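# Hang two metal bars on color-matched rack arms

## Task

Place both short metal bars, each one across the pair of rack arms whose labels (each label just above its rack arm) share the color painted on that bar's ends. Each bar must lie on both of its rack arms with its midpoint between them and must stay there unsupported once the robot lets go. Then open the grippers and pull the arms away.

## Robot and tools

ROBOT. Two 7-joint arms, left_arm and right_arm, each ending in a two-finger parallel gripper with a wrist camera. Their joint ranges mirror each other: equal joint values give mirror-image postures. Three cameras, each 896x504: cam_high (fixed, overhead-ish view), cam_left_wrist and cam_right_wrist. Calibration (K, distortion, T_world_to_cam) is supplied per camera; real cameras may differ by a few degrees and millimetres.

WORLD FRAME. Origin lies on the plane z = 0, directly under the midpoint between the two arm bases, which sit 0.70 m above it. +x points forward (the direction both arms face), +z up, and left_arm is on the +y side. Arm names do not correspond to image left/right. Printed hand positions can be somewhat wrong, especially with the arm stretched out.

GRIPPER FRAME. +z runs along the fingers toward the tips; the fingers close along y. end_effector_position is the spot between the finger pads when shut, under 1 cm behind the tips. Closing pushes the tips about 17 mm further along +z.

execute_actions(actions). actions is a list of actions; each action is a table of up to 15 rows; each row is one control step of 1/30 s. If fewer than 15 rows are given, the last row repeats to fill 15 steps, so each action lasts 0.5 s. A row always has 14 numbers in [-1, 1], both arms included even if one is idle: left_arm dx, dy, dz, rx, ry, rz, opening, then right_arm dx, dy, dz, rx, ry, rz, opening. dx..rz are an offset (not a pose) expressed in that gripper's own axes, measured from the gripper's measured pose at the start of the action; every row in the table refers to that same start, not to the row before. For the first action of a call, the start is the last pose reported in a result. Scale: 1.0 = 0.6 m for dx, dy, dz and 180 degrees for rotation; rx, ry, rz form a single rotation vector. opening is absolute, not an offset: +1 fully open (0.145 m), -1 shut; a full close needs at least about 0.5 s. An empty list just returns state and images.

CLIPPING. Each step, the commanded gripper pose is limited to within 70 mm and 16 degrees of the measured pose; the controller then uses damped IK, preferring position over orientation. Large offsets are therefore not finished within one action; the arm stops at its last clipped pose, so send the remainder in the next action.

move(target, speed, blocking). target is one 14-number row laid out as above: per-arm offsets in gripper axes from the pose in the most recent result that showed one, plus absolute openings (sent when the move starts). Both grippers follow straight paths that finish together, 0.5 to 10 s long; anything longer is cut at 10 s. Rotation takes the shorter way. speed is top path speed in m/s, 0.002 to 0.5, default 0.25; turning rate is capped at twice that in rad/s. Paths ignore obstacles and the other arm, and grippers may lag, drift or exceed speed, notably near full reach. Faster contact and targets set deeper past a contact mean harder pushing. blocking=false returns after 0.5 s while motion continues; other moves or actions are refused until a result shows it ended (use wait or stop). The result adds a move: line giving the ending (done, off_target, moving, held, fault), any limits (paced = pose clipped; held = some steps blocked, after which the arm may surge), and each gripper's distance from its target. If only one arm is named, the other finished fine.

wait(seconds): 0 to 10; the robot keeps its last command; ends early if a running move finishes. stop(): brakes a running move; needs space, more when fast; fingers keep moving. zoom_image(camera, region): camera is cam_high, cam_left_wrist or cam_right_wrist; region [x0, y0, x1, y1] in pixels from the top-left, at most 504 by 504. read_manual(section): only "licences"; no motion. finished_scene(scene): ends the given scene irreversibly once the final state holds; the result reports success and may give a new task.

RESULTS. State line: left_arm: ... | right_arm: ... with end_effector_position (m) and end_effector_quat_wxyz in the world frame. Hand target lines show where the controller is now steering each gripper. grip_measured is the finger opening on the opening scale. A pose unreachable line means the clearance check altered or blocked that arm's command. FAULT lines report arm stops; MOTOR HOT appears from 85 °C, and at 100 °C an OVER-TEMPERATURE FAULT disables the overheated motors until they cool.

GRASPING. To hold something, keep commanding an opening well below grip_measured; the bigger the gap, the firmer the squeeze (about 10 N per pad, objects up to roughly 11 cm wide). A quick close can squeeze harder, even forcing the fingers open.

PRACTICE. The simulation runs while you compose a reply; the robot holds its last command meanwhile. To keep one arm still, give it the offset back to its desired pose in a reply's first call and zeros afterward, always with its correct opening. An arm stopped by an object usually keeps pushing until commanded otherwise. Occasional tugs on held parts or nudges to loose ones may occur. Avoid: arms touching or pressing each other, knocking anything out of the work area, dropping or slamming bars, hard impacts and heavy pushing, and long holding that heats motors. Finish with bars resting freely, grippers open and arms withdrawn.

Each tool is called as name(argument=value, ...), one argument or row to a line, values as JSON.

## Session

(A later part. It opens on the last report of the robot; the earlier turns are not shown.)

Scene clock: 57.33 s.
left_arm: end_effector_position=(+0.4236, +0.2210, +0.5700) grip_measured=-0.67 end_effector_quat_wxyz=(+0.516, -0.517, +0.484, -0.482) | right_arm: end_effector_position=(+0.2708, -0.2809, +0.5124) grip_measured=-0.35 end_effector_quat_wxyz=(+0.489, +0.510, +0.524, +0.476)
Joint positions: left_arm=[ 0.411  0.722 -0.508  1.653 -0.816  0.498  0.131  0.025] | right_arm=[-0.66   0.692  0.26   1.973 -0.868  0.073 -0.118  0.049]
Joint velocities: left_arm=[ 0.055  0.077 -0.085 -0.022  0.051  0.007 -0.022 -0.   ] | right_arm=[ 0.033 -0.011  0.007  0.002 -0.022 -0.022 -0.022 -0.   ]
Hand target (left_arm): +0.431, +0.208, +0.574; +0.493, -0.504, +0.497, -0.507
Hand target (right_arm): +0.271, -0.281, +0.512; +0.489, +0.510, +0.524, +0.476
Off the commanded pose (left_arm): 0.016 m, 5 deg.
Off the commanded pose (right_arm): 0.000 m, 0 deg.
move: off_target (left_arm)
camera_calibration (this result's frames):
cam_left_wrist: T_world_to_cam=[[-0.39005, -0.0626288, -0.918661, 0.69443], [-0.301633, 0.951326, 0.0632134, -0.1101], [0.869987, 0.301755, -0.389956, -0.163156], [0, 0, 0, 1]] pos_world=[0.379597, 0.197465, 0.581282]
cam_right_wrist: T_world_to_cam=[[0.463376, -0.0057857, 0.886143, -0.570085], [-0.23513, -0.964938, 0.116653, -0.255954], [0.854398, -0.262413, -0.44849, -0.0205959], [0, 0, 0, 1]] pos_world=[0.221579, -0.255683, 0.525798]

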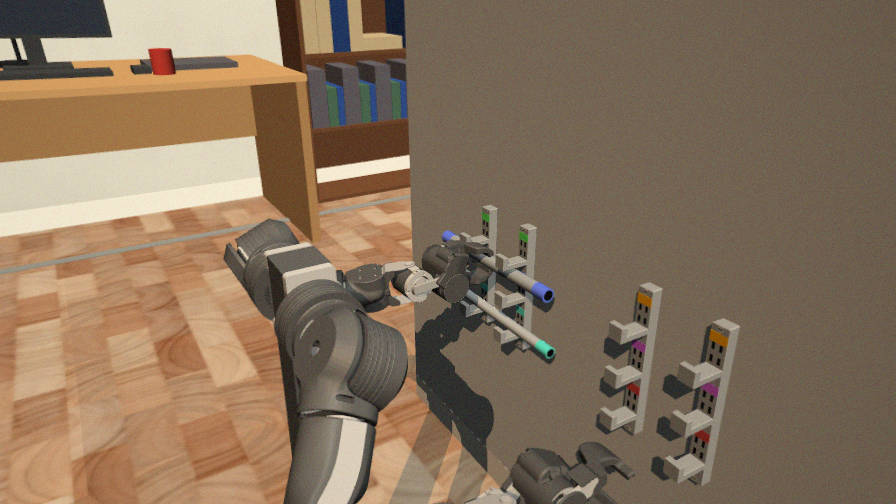

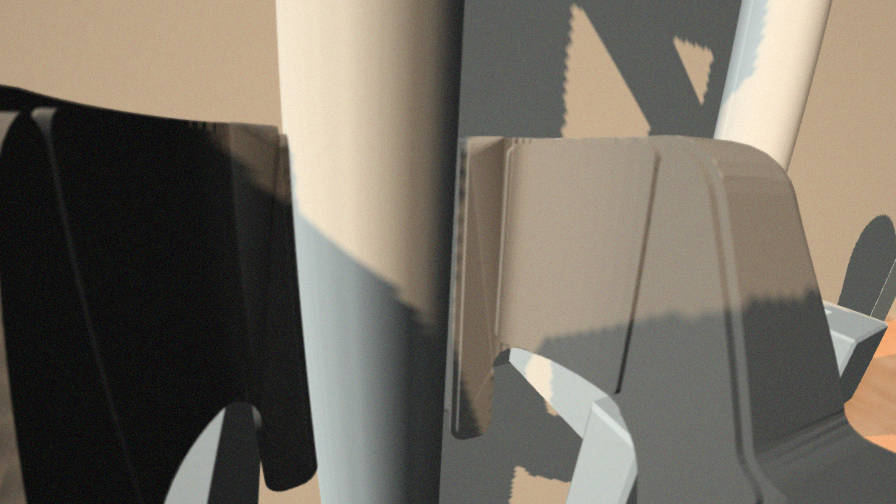

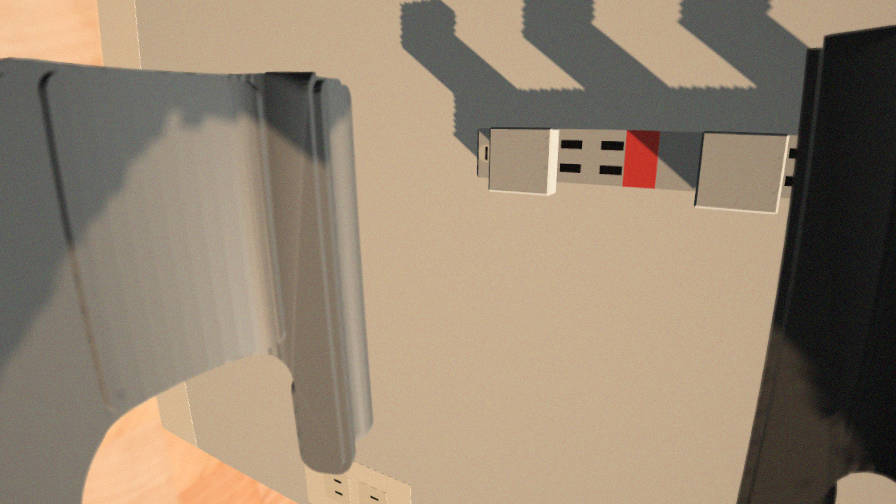

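move(
  target=[0,-0.004,-0.06,0,0,0,-1,0,0,0,0,0,0,-0.35],
  speed=0.025,
)

move(
  target=[0.035,0,0,0,0.025,0,-1,0,0,0,0,0,0,-0.35],
  speed=0.025,
)

zoom_image(
  camera="cam_high",
  region=[380,180,600,360],
)

Scene clock: 59.63 s.
left_arm: end_effector_position=(+0.3875, +0.2169, +0.5657) grip_measured=-0.68 end_effector_quat_wxyz=(+0.508, -0.523, +0.490, -0.478) | right_arm: end_effector_position=(+0.2708, -0.2809, +0.5124) grip_measured=-0.35 end_effector_quat_wxyz=(+0.489, +0.510, +0.524, +0.476)
Joint positions: left_arm=[ 0.252  0.806 -0.468  1.843 -0.797  0.58   0.135  0.025] | right_arm=[-0.66   0.692  0.26   1.973 -0.868  0.073 -0.118  0.049]
Joint velocities: left_arm=[ 0.011  0.055 -0.007  0.002  0.007 -0.022  0.037  0.   ] | right_arm=[ 0.033  0.011 -0.007  0.002  0.007 -0.066 -0.066  0.   ]
Hand target (left_arm): +0.388, +0.218, +0.572; +0.515, -0.518, +0.484, -0.482
Hand target (right_arm): +0.271, -0.281, +0.512; +0.489, +0.510, +0.524, +0.476
Off the commanded pose (left_arm): 0.007 m, 1 deg.
Off the commanded pose (right_arm): 0.000 m, 0 deg.
move: off_target (left_arm)
camera_calibration (this result's frames):
cam_left_wrist: T_world_to_cam=[[-0.411929, -0.0635586, -0.908997, 0.679412], [-0.295102, 0.953107, 0.0670883, -0.12193], [0.862107, 0.295883, -0.411369, -0.11572], [0, 0, 0, 1]] pos_world=[0.34365, 0.193634, 0.57816]
cam_right_wrist: T_world_to_cam=[[0.463376, -0.0057857, 0.886143, -0.570085], [-0.23513, -0.964938, 0.116653, -0.255954], [0.854398, -0.262413, -0.44849, -0.0205959], [0, 0, 0, 1]] pos_world=[0.221579, -0.255683, 0.525798]

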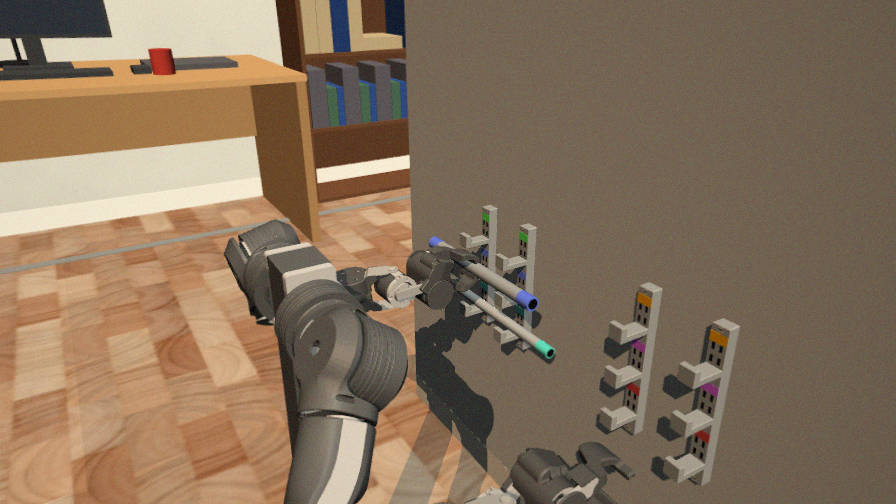

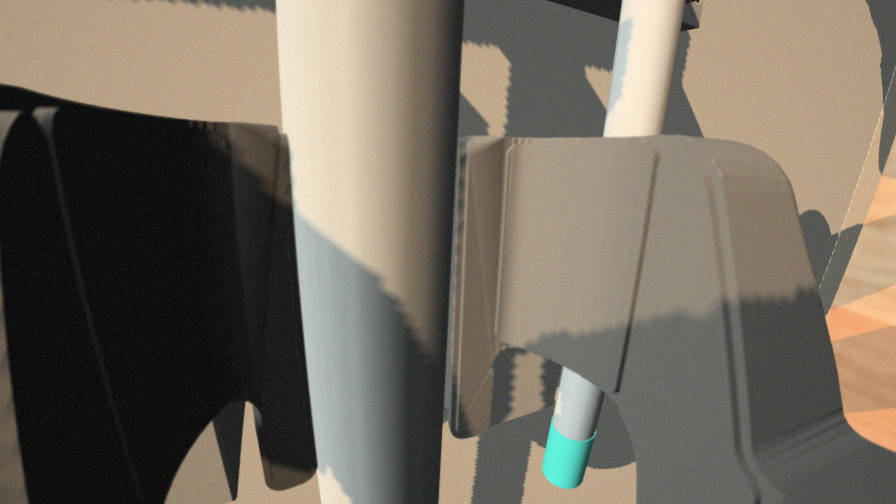

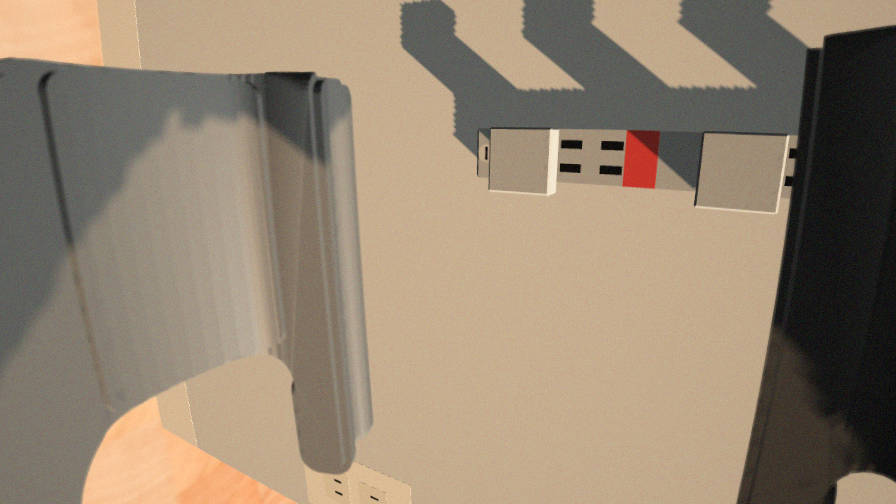

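Scene clock: 61.43 s.
left_arm: end_effector_position=(+0.3880, +0.2088, +0.5622) grip_measured=-0.68 end_effector_quat_wxyz=(+0.501, -0.519, +0.501, -0.478) | right_arm: end_effector_position=(+0.2708, -0.2809, +0.5124) grip_measured=-0.35 end_effector_quat_wxyz=(+0.489, +0.510, +0.524, +0.476)
Joint positions: left_arm=[ 0.274  0.808 -0.509  1.843 -0.795  0.587  0.142  0.025] | right_arm=[-0.66   0.692  0.26   1.973 -0.868  0.073 -0.118  0.049]
Joint velocities: left_arm=[ 0.033 -0.099 -0.032 -0.002  0.022 -0.066  0.022 -0.   ] | right_arm=[ 0.077  0.011  0.007  0.002 -0.022  0.066 -0.051  0.   ]
Hand target (left_arm): +0.388, +0.196, +0.566; +0.488, -0.504, +0.510, -0.498
Hand target (right_arm): +0.271, -0.281, +0.512; +0.489, +0.510, +0.524, +0.476
Off the commanded pose (left_arm): 0.013 m, 3 deg.
Off the commanded pose (right_arm): 0.000 m, 0 deg.
move: off_target (left_arm)
camera_calibration (this result's frames):
cam_left_wrist: T_world_to_cam=[[-0.426071, -0.0486749, -0.903379, 0.675071], [-0.274934, 0.958291, 0.0780366, -0.128943], [0.861902, 0.281618, -0.421683, -0.106327], [0, 0, 0, 1]] pos_world=[0.343821, 0.186367, 0.575071]
cam_right_wrist: T_world_to_cam=[[0.463376, -0.0057857, 0.886143, -0.570085], [-0.23513, -0.964938, 0.116653, -0.255954], [0.854398, -0.262413, -0.44849, -0.0205959], [0, 0, 0, 1]] pos_world=[0.221579, -0.255683, 0.525798]

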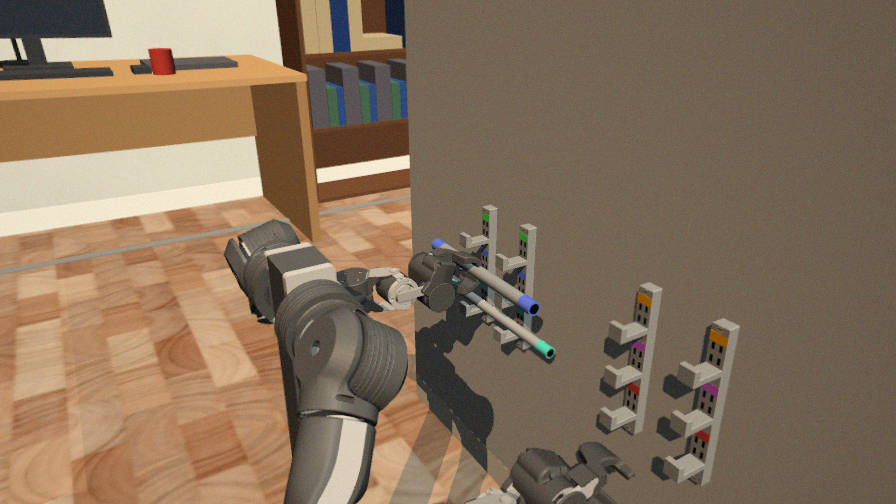

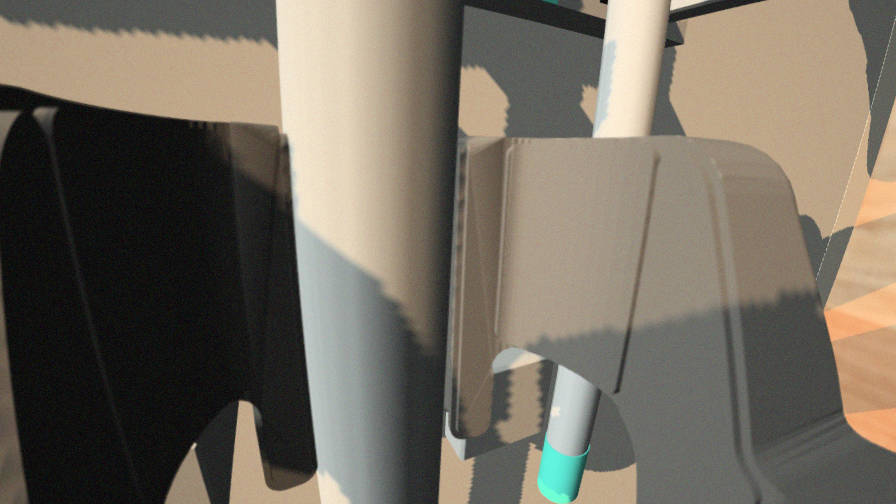

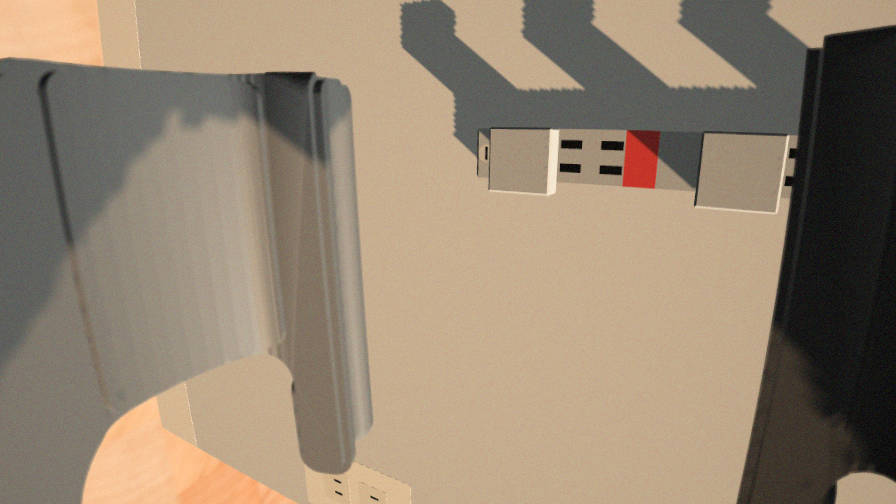

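Region (380, 180, 600, 360) of cam_high's 896x504 image, scaled by 2.291, with more detail than that image has; it fills the top 412 rows of this view, and the rest is white.

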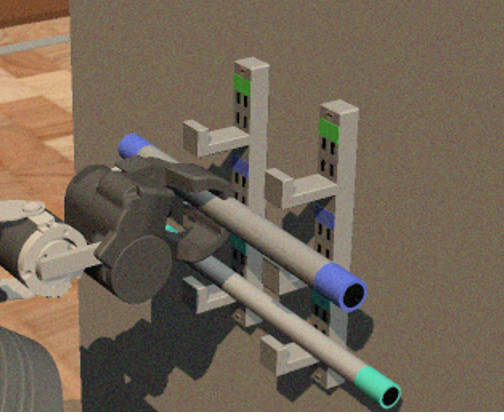

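move(
  target=[0.02,-0.025,0,0.016,0.016,0,-1,0,0,0,0,0,0,-0.35],
  speed=0.04,
)

Scene clock: 62.90 s.
left_arm: end_effector_position=(+0.3888, +0.1981, +0.5720) grip_measured=-0.68 end_effector_quat_wxyz=(+0.496, -0.502, +0.505, -0.497) | right_arm: end_effector_position=(+0.2708, -0.2809, +0.5124) grip_measured=-0.35 end_effector_quat_wxyz=(+0.489, +0.510, +0.524, +0.476)
Joint positions: left_arm=[ 0.291  0.804 -0.512  1.859 -0.797  0.555  0.14   0.025] | right_arm=[-0.66   0.692  0.26   1.973 -0.868  0.073 -0.118  0.049]
Joint velocities: left_arm=[-0.033 -0.011 -0.007 -0.012  0.051 -0.037  0.022 -0.   ] | right_arm=[-0.077 -0.077 -0.017 -0.002  0.022 -0.007  0.022  0.   ]
Hand target (left_arm): +0.389, +0.197, +0.577; +0.501, -0.494, +0.501, -0.503
Hand target (right_arm): +0.271, -0.281, +0.512; +0.489, +0.510, +0.524, +0.476
Off the commanded pose (left_arm): 0.005 m, 1 deg.
Off the commanded pose (right_arm): 0.000 m, 0 deg.
move: off_target (left_arm)
camera_calibration (this result's frames):
cam_left_wrist: T_world_to_cam=[[-0.403324, -0.0318547, -0.914502, 0.678003], [-0.232426, 0.970184, 0.0687128, -0.13274], [0.885047, 0.240267, -0.398703, -0.113778], [0, 0, 0, 1]] pos_world=[0.343302, 0.177717, 0.583792]
cam_right_wrist: T_world_to_cam=[[0.463376, -0.0057857, 0.886143, -0.570085], [-0.23513, -0.964938, 0.116653, -0.255954], [0.854398, -0.262413, -0.44849, -0.0205959], [0, 0, 0, 1]] pos_world=[0.221579, -0.255683, 0.525798]

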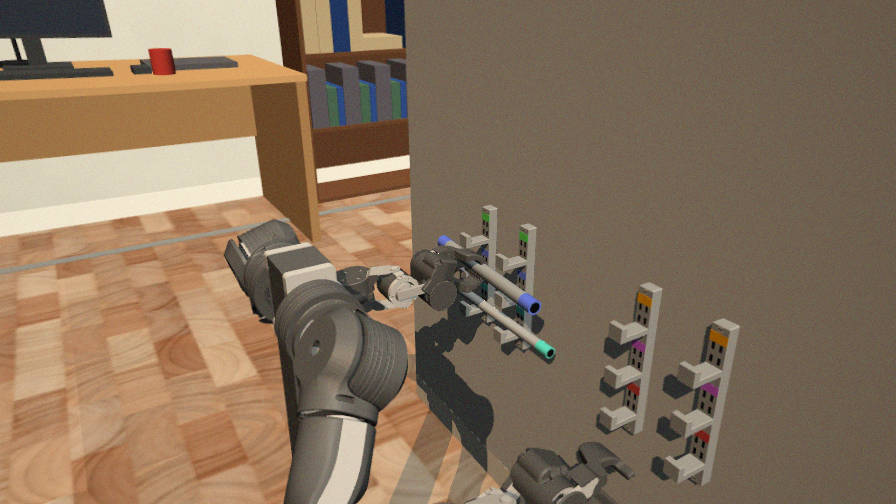

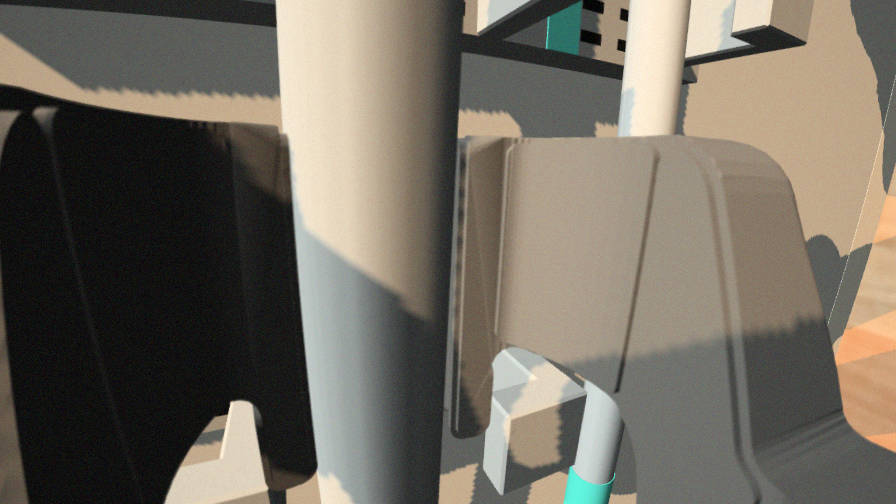

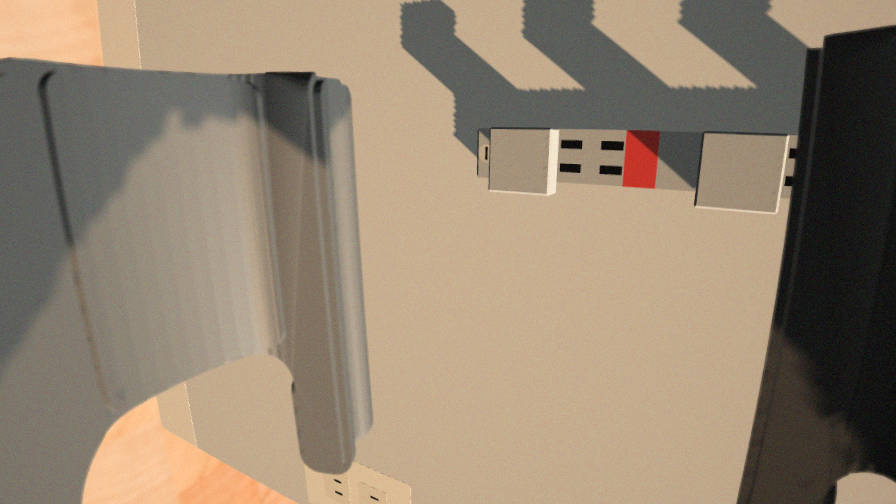

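move(
  target=[0.008,-0.006,0.075,0,0.004,-0.004,-1,0,0,0,0,0,0,-0.35],
  speed=0.035,
)

zoom_image(
  camera="cam_high",
  region=[380,180,600,360],
)

Scene clock: 65.27 s.
left_arm: end_effector_position=(+0.4295, +0.1951, +0.5717) grip_measured=-0.68 end_effector_quat_wxyz=(+0.491, -0.507, +0.504, -0.497) | right_arm: end_effector_position=(+0.2708, -0.2809, +0.5124) grip_measured=-0.35 end_effector_quat_wxyz=(+0.489, +0.510, +0.524, +0.476)
Joint positions: left_arm=[ 0.477  0.701 -0.579  1.65  -0.799  0.485  0.159  0.024] | right_arm=[-0.66   0.692  0.26   1.973 -0.868  0.073 -0.118  0.049]
Joint velocities: left_arm=[ 0.033 -0.011  0.022 -0.002 -0.007  0.066 -0.066 -0.   ] | right_arm=[-0.011 -0.033  0.002  0.002 -0.022 -0.051 -0.066 -0.   ]
Hand target (left_arm): +0.434, +0.193, +0.576; +0.491, -0.501, +0.506, -0.503
Hand target (right_arm): +0.271, -0.281, +0.512; +0.489, +0.510, +0.524, +0.476
Off the commanded pose (left_arm): 0.006 m, 1 deg.
Off the commanded pose (right_arm): 0.000 m, 0 deg.
move: off_target (left_arm)
camera_calibration (this result's frames):
cam_left_wrist: T_world_to_cam=[[-0.410959, -0.0427498, -0.910651, 0.697222], [-0.232623, 0.970751, 0.0594072, -0.115117], [0.881475, 0.236252, -0.408884, -0.141073], [0, 0, 0, 1]] pos_world=[0.384103, 0.174885, 0.584082]
cam_right_wrist: T_world_to_cam=[[0.463376, -0.0057857, 0.886143, -0.570085], [-0.23513, -0.964938, 0.116653, -0.255954], [0.854398, -0.262413, -0.44849, -0.0205959], [0, 0, 0, 1]] pos_world=[0.221579, -0.255683, 0.525798]

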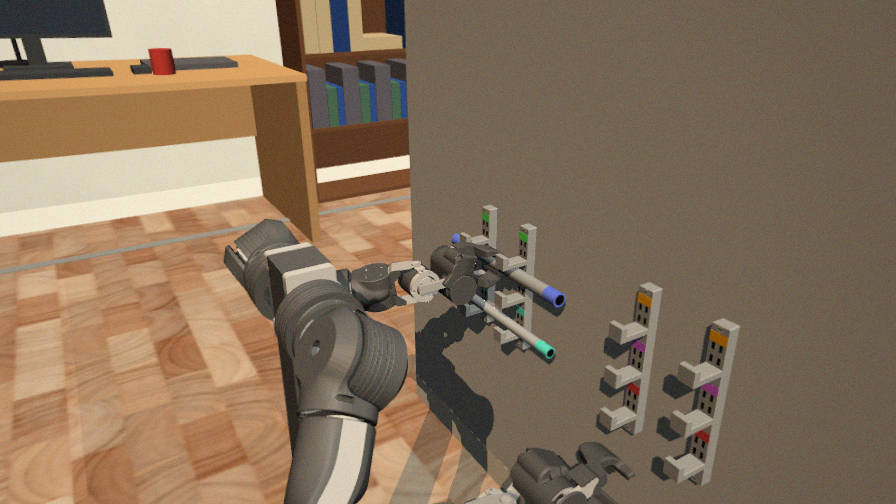

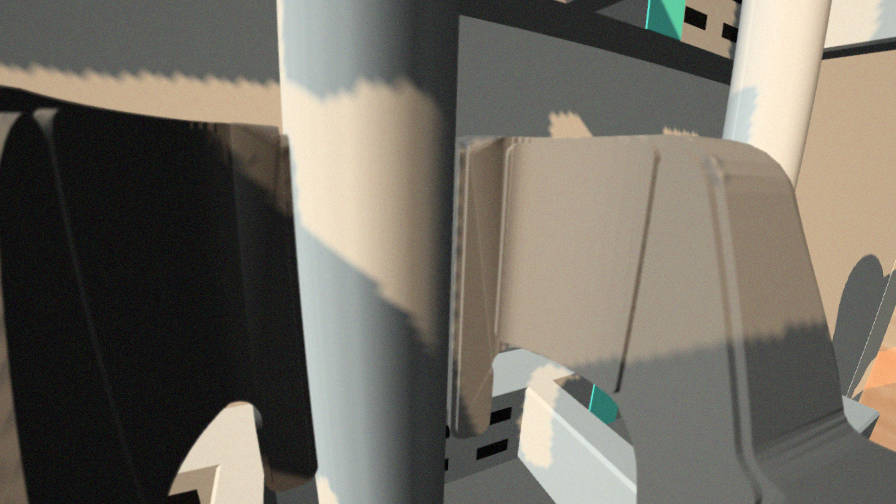

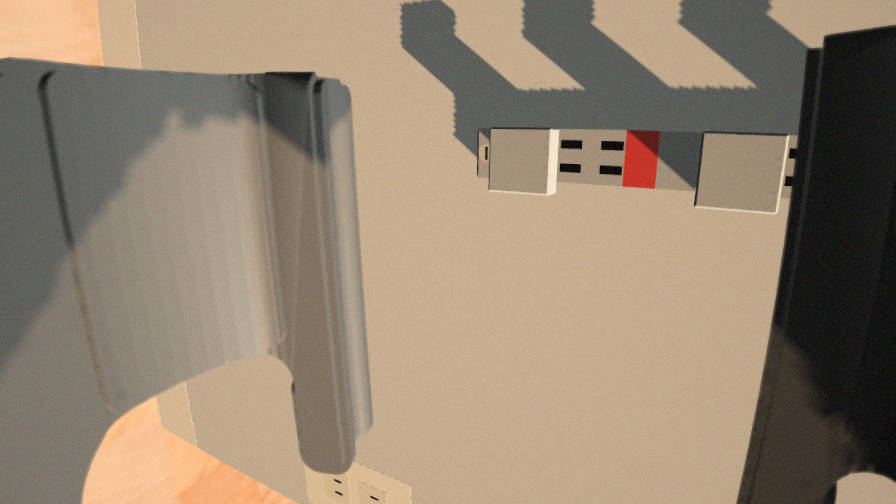

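Region (380, 180, 600, 360) of cam_high's 896x504 image, scaled by 2.291, with more detail than that image has; it fills the top 412 rows of this view, and the rest is white.

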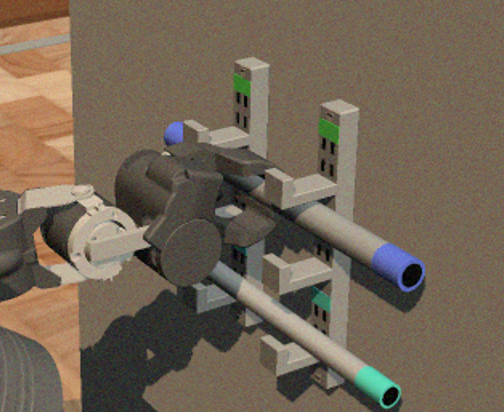

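execute_actions(
  actions=[],
)

zoom_image(
  camera="cam_high",
  region=[400,160,680,360],
)

Scene clock: 66.20 s.
left_arm: end_effector_position=(+0.4295, +0.1951, +0.5718) grip_measured=-0.68 end_effector_quat_wxyz=(+0.491, -0.507, +0.504, -0.497) | right_arm: end_effector_position=(+0.2708, -0.2809, +0.5124) grip_measured=-0.35 end_effector_quat_wxyz=(+0.489, +0.510, +0.524, +0.476)
Joint positions: left_arm=[ 0.477  0.701 -0.579  1.65  -0.799  0.485  0.159  0.024] | right_arm=[-0.66   0.692  0.26   1.973 -0.868  0.073 -0.118  0.049]
Joint velocities: left_arm=[-0.011 -0.011 -0.007  0.002  0.051 -0.081  0.022 -0.   ] | right_arm=[ 0.055  0.011 -0.027 -0.002 -0.051  0.051 -0.022  0.   ]
Hand target (left_arm): +0.434, +0.193, +0.576; +0.491, -0.501, +0.505, -0.503
Hand target (right_arm): +0.271, -0.281, +0.512; +0.489, +0.510, +0.524, +0.476
Off the commanded pose (left_arm): 0.006 m, 1 deg.
Off the commanded pose (right_arm): 0.000 m, 0 deg.
camera_calibration (this result's frames):
cam_left_wrist: T_world_to_cam=[[-0.410612, -0.0427522, -0.910807, 0.69722], [-0.232649, 0.97075, 0.0593173, -0.115058], [0.881631, 0.236255, -0.408548, -0.141308], [0, 0, 0, 1]] pos_world=[0.3841, 0.174885, 0.584127]
cam_right_wrist: T_world_to_cam=[[0.463376, -0.0057857, 0.886143, -0.570085], [-0.23513, -0.964938, 0.116653, -0.255954], [0.854398, -0.262413, -0.44849, -0.0205959], [0, 0, 0, 1]] pos_world=[0.221579, -0.255683, 0.525798]

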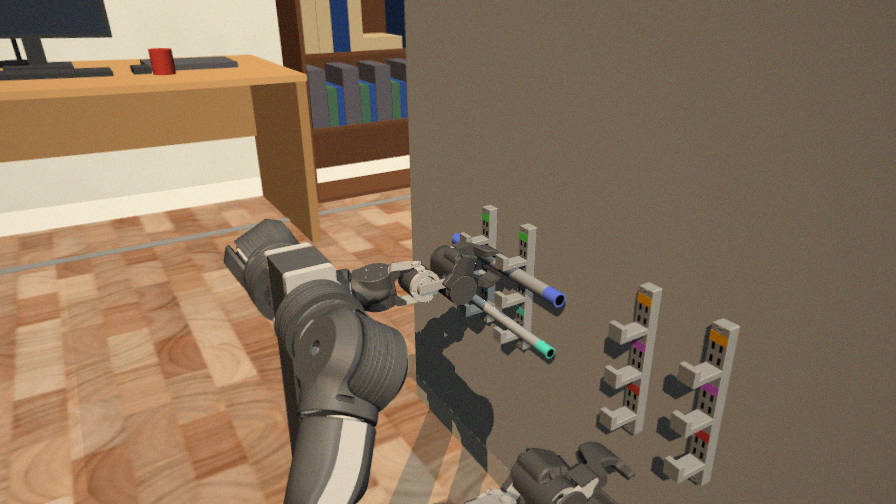

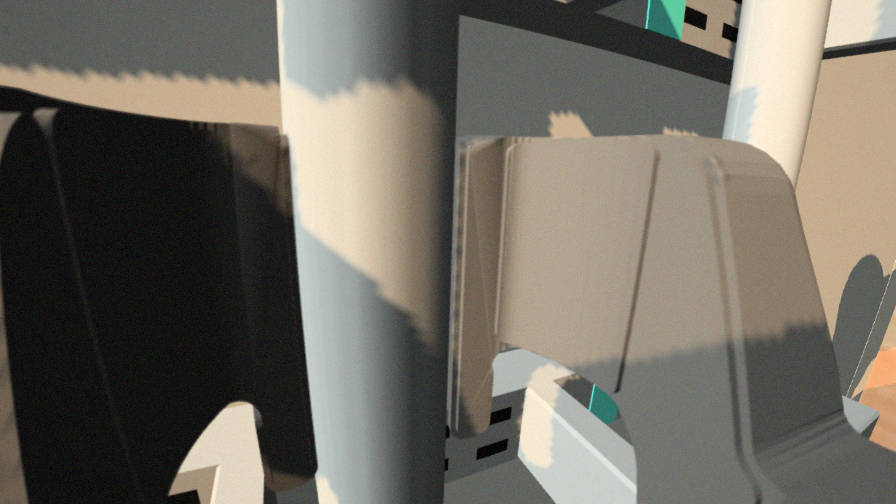

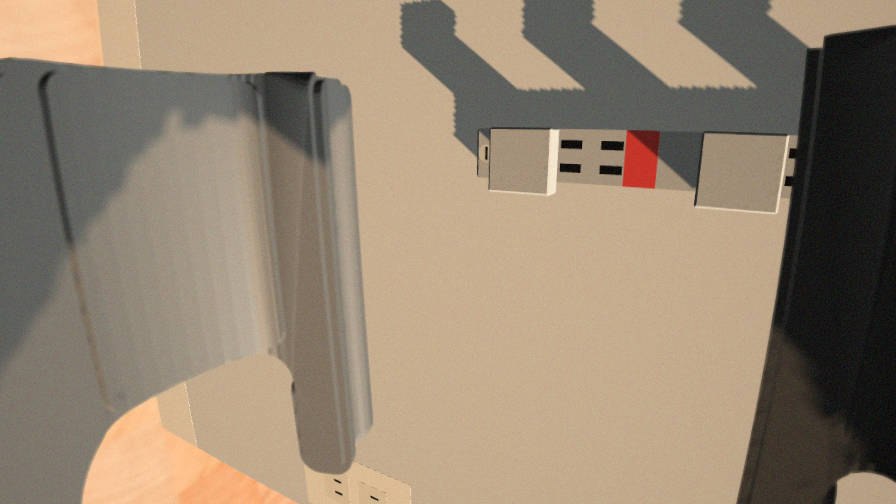

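Region (400, 160, 680, 360) of cam_high's 896x504 image, scaled by 1.800, with more detail than that image has; it fills the top 360 rows of this view, and the rest is white.

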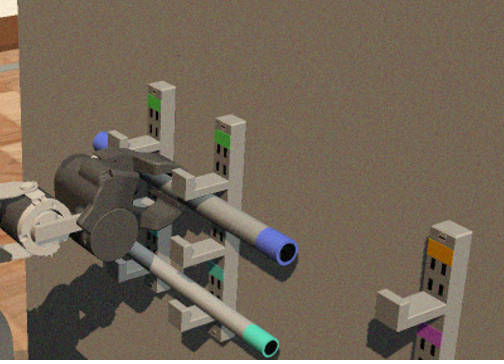

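move(
  target=[0,0.055,0,0,0,0,-1,0,0,0,0,0,0,-0.35],
  speed=0.025,
)

zoom_image(
  camera="cam_high",
  region=[400,160,680,360],
)

Scene clock: 68.17 s.
left_arm: end_effector_position=(+0.4290, +0.1948, +0.5405) grip_measured=-0.68 end_effector_quat_wxyz=(+0.493, -0.505, +0.505, -0.497) | right_arm: end_effector_position=(+0.2708, -0.2809, +0.5124) grip_measured=-0.35 end_effector_quat_wxyz=(+0.489, +0.510, +0.524, +0.476)
Joint positions: left_arm=[ 0.416  0.651 -0.579  1.561 -0.825  0.441  0.049  0.025] | right_arm=[-0.66   0.692  0.26   1.973 -0.868  0.073 -0.118  0.049]
Joint velocities: left_arm=[ 0.033  0.077 -0.012 -0.002 -0.037 -0.022 -0.154  0.   ] | right_arm=[-0.099 -0.033 -0.017 -0.007 -0.037  0.022  0.007  0.   ]
Hand target (left_arm): +0.429, +0.195, +0.539; +0.492, -0.507, +0.504, -0.498
Hand target (right_arm): +0.271, -0.281, +0.512; +0.489, +0.510, +0.524, +0.476
Off the commanded pose (left_arm): 0.002 m, 0 deg.
Off the commanded pose (right_arm): 0.000 m, 0 deg.
move: done
camera_calibration (this result's frames):
cam_left_wrist: T_world_to_cam=[[-0.408528, -0.0384462, -0.911936, 0.667448], [-0.232462, 0.970548, 0.0632211, -0.115128], [0.882647, 0.237818, -0.405434, -0.156008], [0, 0, 0, 1]] pos_world=[0.383608, 0.1745, 0.552697]
cam_right_wrist: T_world_to_cam=[[0.463376, -0.0057857, 0.886143, -0.570085], [-0.23513, -0.964938, 0.116653, -0.255954], [0.854398, -0.262413, -0.44849, -0.0205959], [0, 0, 0, 1]] pos_world=[0.221579, -0.255683, 0.525798]

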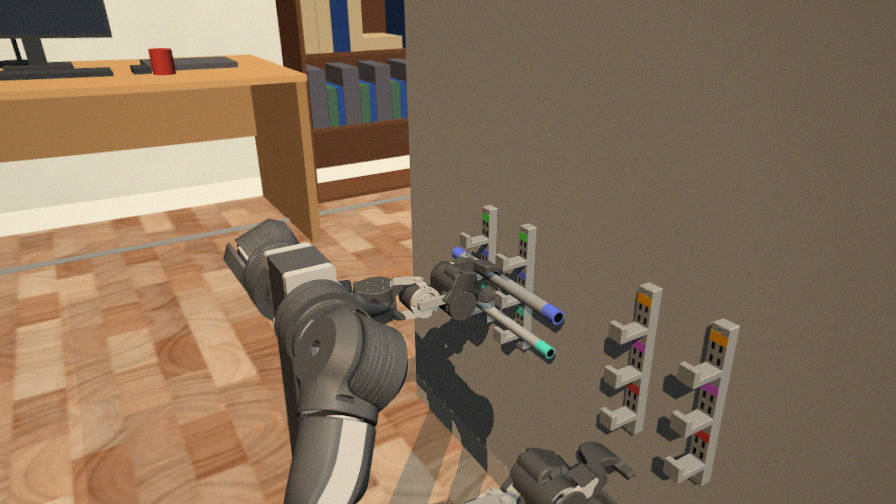

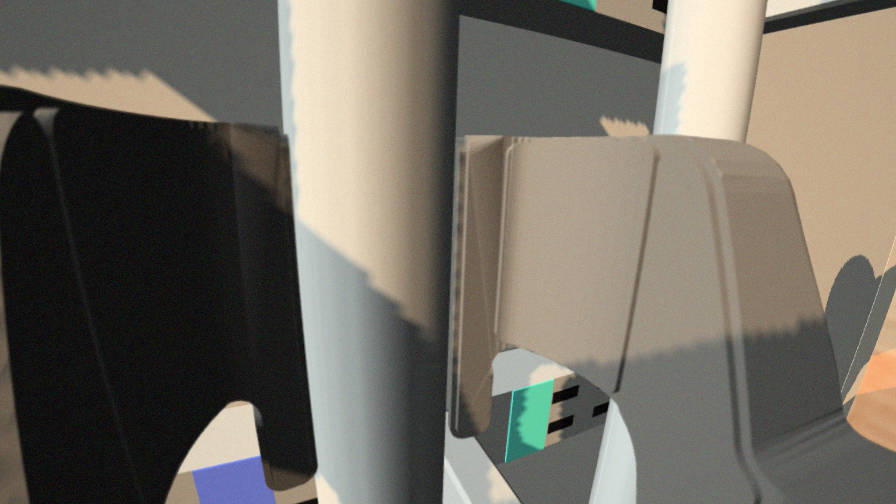

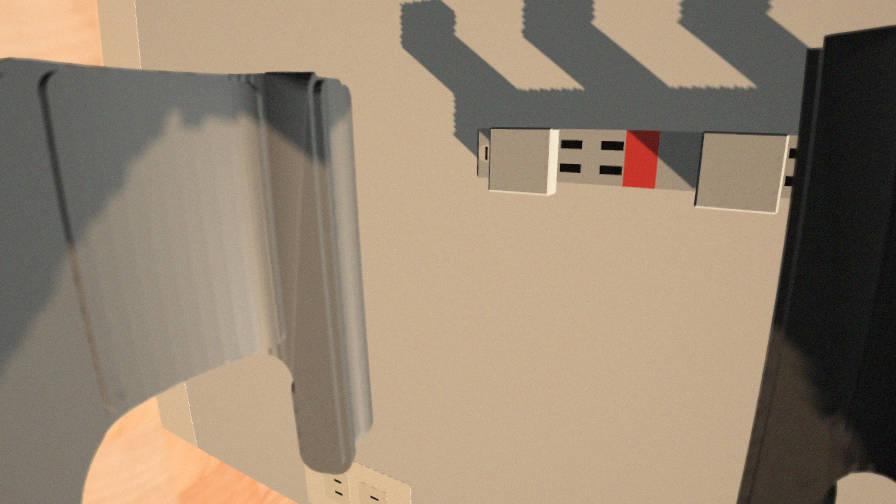

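Region (400, 160, 680, 360) of cam_high's 896x504 image, scaled by 1.800, with more detail than that image has; it fills the top 360 rows of this view, and the rest is white.

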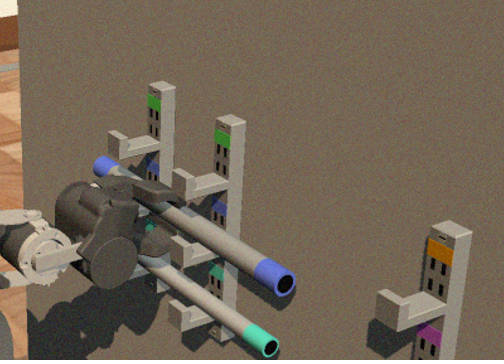

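move(
  target=[0,0.022,0,0,0,0,-1,0,0,0,0,0,0,-0.35],
  speed=0.02,
)

zoom_image(
  camera="cam_high",
  region=[400,160,680,360],
)

Scene clock: 69.63 s.
left_arm: end_effector_position=(+0.4291, +0.1948, +0.5397) grip_measured=-0.68 end_effector_quat_wxyz=(+0.505, -0.493, +0.494, -0.507) | right_arm: end_effector_position=(+0.2708, -0.2809, +0.5124) grip_measured=-0.35 end_effector_quat_wxyz=(+0.489, +0.510, +0.524, +0.476)
Joint positions: left_arm=[ 0.404  0.636 -0.58   1.532 -0.833  0.427 -0.025  0.024] | right_arm=[-0.66   0.692  0.26   1.973 -0.868  0.073 -0.118  0.049]
Joint velocities: left_arm=[-0.055  0.055  0.002  0.007 -0.007  0.007 -0.051  0.   ] | right_arm=[-0.121  0.077 -0.017 -0.012 -0.051  0.037  0.022  0.   ]
Hand target (left_arm): +0.429, +0.195, +0.528; +0.493, -0.505, +0.505, -0.497
Hand target (right_arm): +0.271, -0.281, +0.512; +0.489, +0.510, +0.524, +0.476
Off the commanded pose (left_arm): 0.012 m, 3 deg.
Off the commanded pose (right_arm): 0.000 m, 0 deg.
move: off_target (left_arm)
camera_calibration (this result's frames):
cam_left_wrist: T_world_to_cam=[[-0.366516, -0.0358918, -0.929719, 0.657771], [-0.235185, 0.970379, 0.0552538, -0.109564], [0.900197, 0.238908, -0.364101, -0.186532], [0, 0, 0, 1]] pos_world=[0.383231, 0.174491, 0.54968]
cam_right_wrist: T_world_to_cam=[[0.463376, -0.0057857, 0.886143, -0.570085], [-0.23513, -0.964938, 0.116653, -0.255954], [0.854398, -0.262413, -0.44849, -0.0205959], [0, 0, 0, 1]] pos_world=[0.221579, -0.255683, 0.525798]

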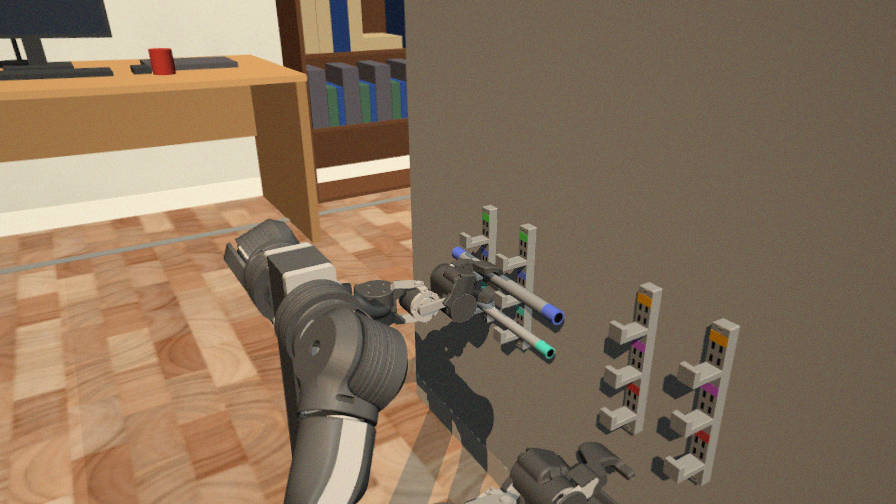

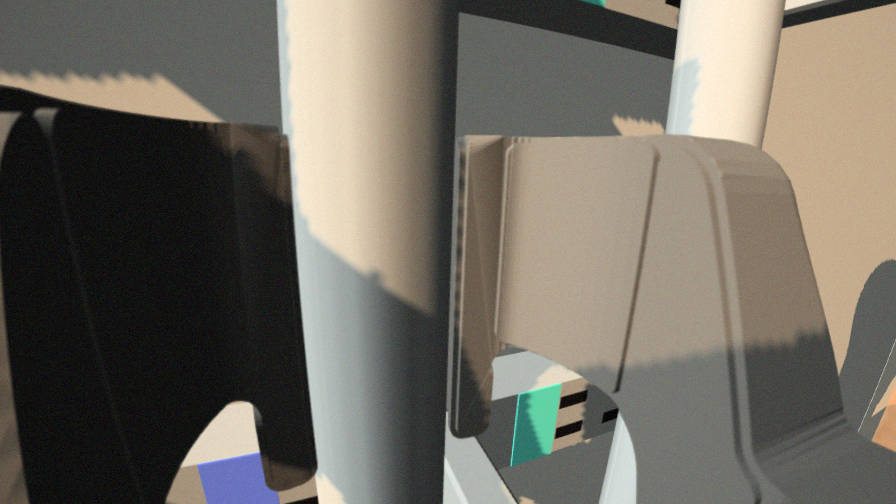

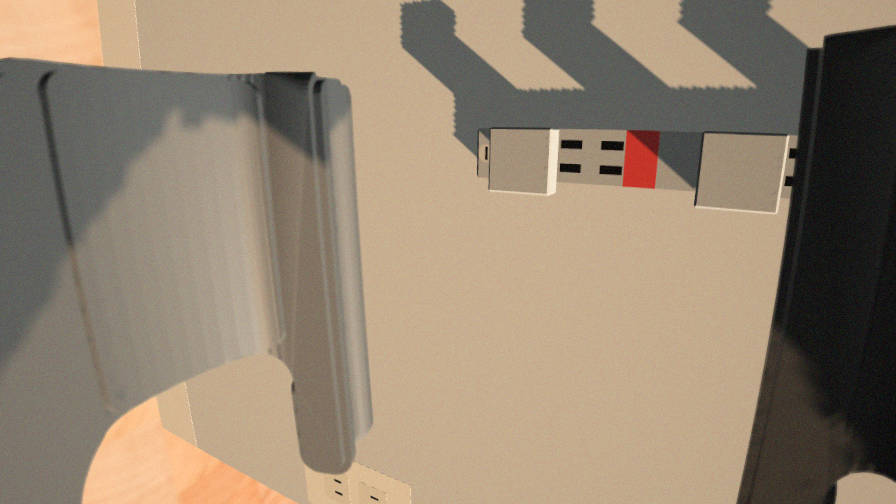

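Region (400, 160, 680, 360) of cam_high's 896x504 image, scaled by 1.800, with more detail than that image has; it fills the top 360 rows of this view, and the rest is white.

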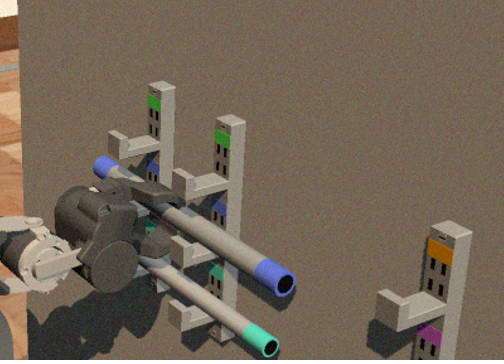

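execute_actions(
  actions=[
    [[0,0,0,0,0,0,-0.7,0,0,0,0,0,0,-0.35]],
    [[0,0,0,0,0,0,-0.6,0,0,0,0,0,0,-0.35]],
    [[0,0,0,0,0,0,-0.5,0,0,0,0,0,0,-0.35]],
  ],
)

zoom_image(
  camera="cam_high",
  region=[430,210,600,370],
)

Scene clock: 71.73 s.
left_arm: end_effector_position=(+0.4290, +0.1945, +0.5403) grip_measured=-0.50 end_effector_quat_wxyz=(+0.506, -0.492, +0.494, -0.508) | right_arm: end_effector_position=(+0.2708, -0.2809, +0.5124) grip_measured=-0.35 end_effector_quat_wxyz=(+0.489, +0.510, +0.524, +0.476)
Joint positions: left_arm=[ 0.404  0.636 -0.58   1.534 -0.833  0.427 -0.027  0.038] | right_arm=[-0.66   0.692  0.26   1.973 -0.868  0.073 -0.118  0.049]
Joint velocities: left_arm=[ 0.033  0.033  0.002 -0.007 -0.007  0.037 -0.051  0.   ] | right_arm=[ 0.033 -0.011 -0.002  0.007 -0.037 -0.007 -0.037  0.   ]
Hand target (left_arm): +0.429, +0.195, +0.540; +0.506, -0.492, +0.494, -0.508
Hand target (right_arm): +0.271, -0.281, +0.512; +0.489, +0.510, +0.524, +0.476
Off the commanded pose (left_arm): 0.000 m, 0 deg.
Off the commanded pose (right_arm): 0.000 m, 0 deg.
camera_calibration (this result's frames):
cam_left_wrist: T_world_to_cam=[[-0.364053, -0.0359471, -0.930684, 0.657784], [-0.234587, 0.970579, 0.0542748, -0.109117], [0.901351, 0.238085, -0.361775, -0.18776], [0, 0, 0, 1]] pos_world=[0.383108, 0.174255, 0.550184]
cam_right_wrist: T_world_to_cam=[[0.463376, -0.0057857, 0.886143, -0.570085], [-0.23513, -0.964938, 0.116653, -0.255954], [0.854398, -0.262413, -0.44849, -0.0205959], [0, 0, 0, 1]] pos_world=[0.221579, -0.255683, 0.525798]

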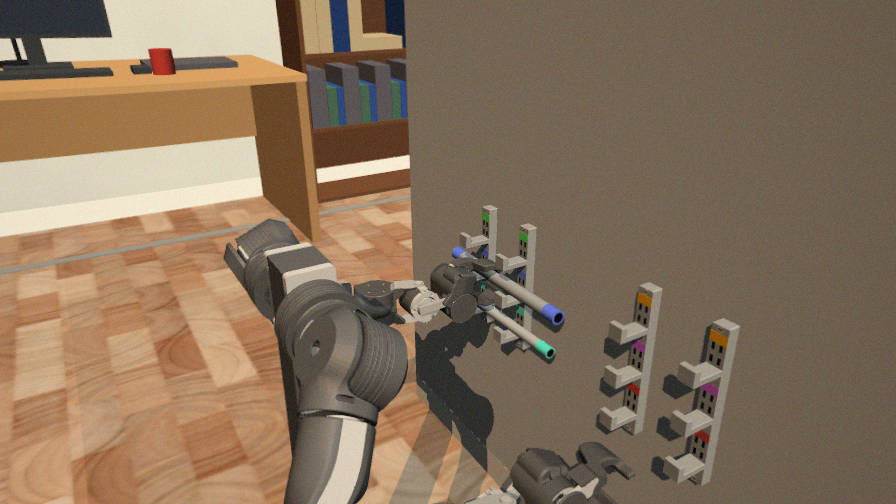

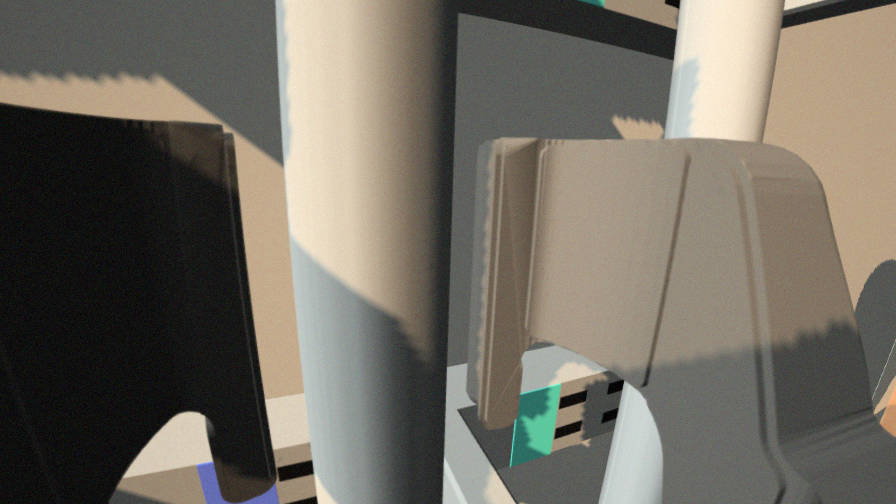

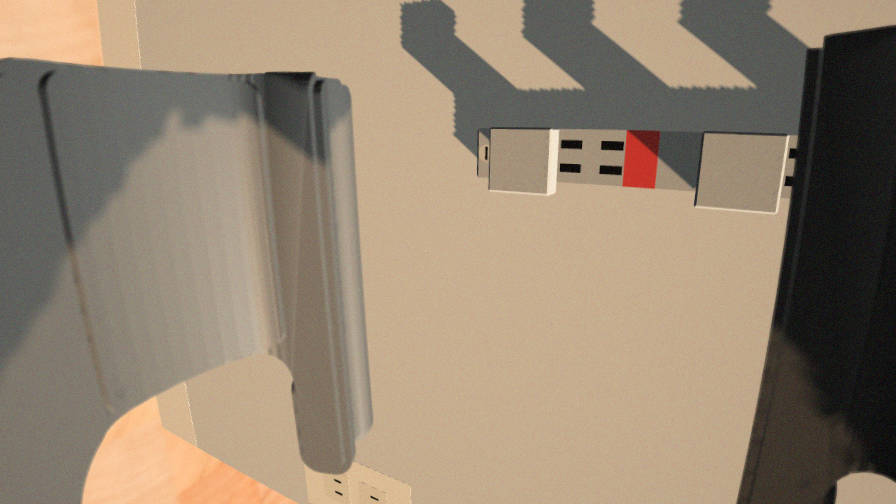

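Region (430, 210, 600, 370) of cam_high's 896x504 image, scaled by 2.965, with more detail than that image has; it fills the top 474 rows of this view, and the rest is white.

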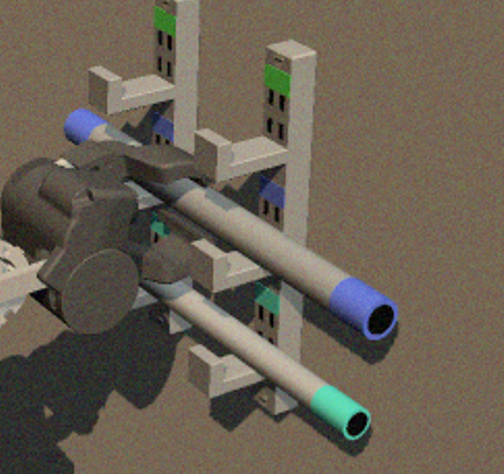

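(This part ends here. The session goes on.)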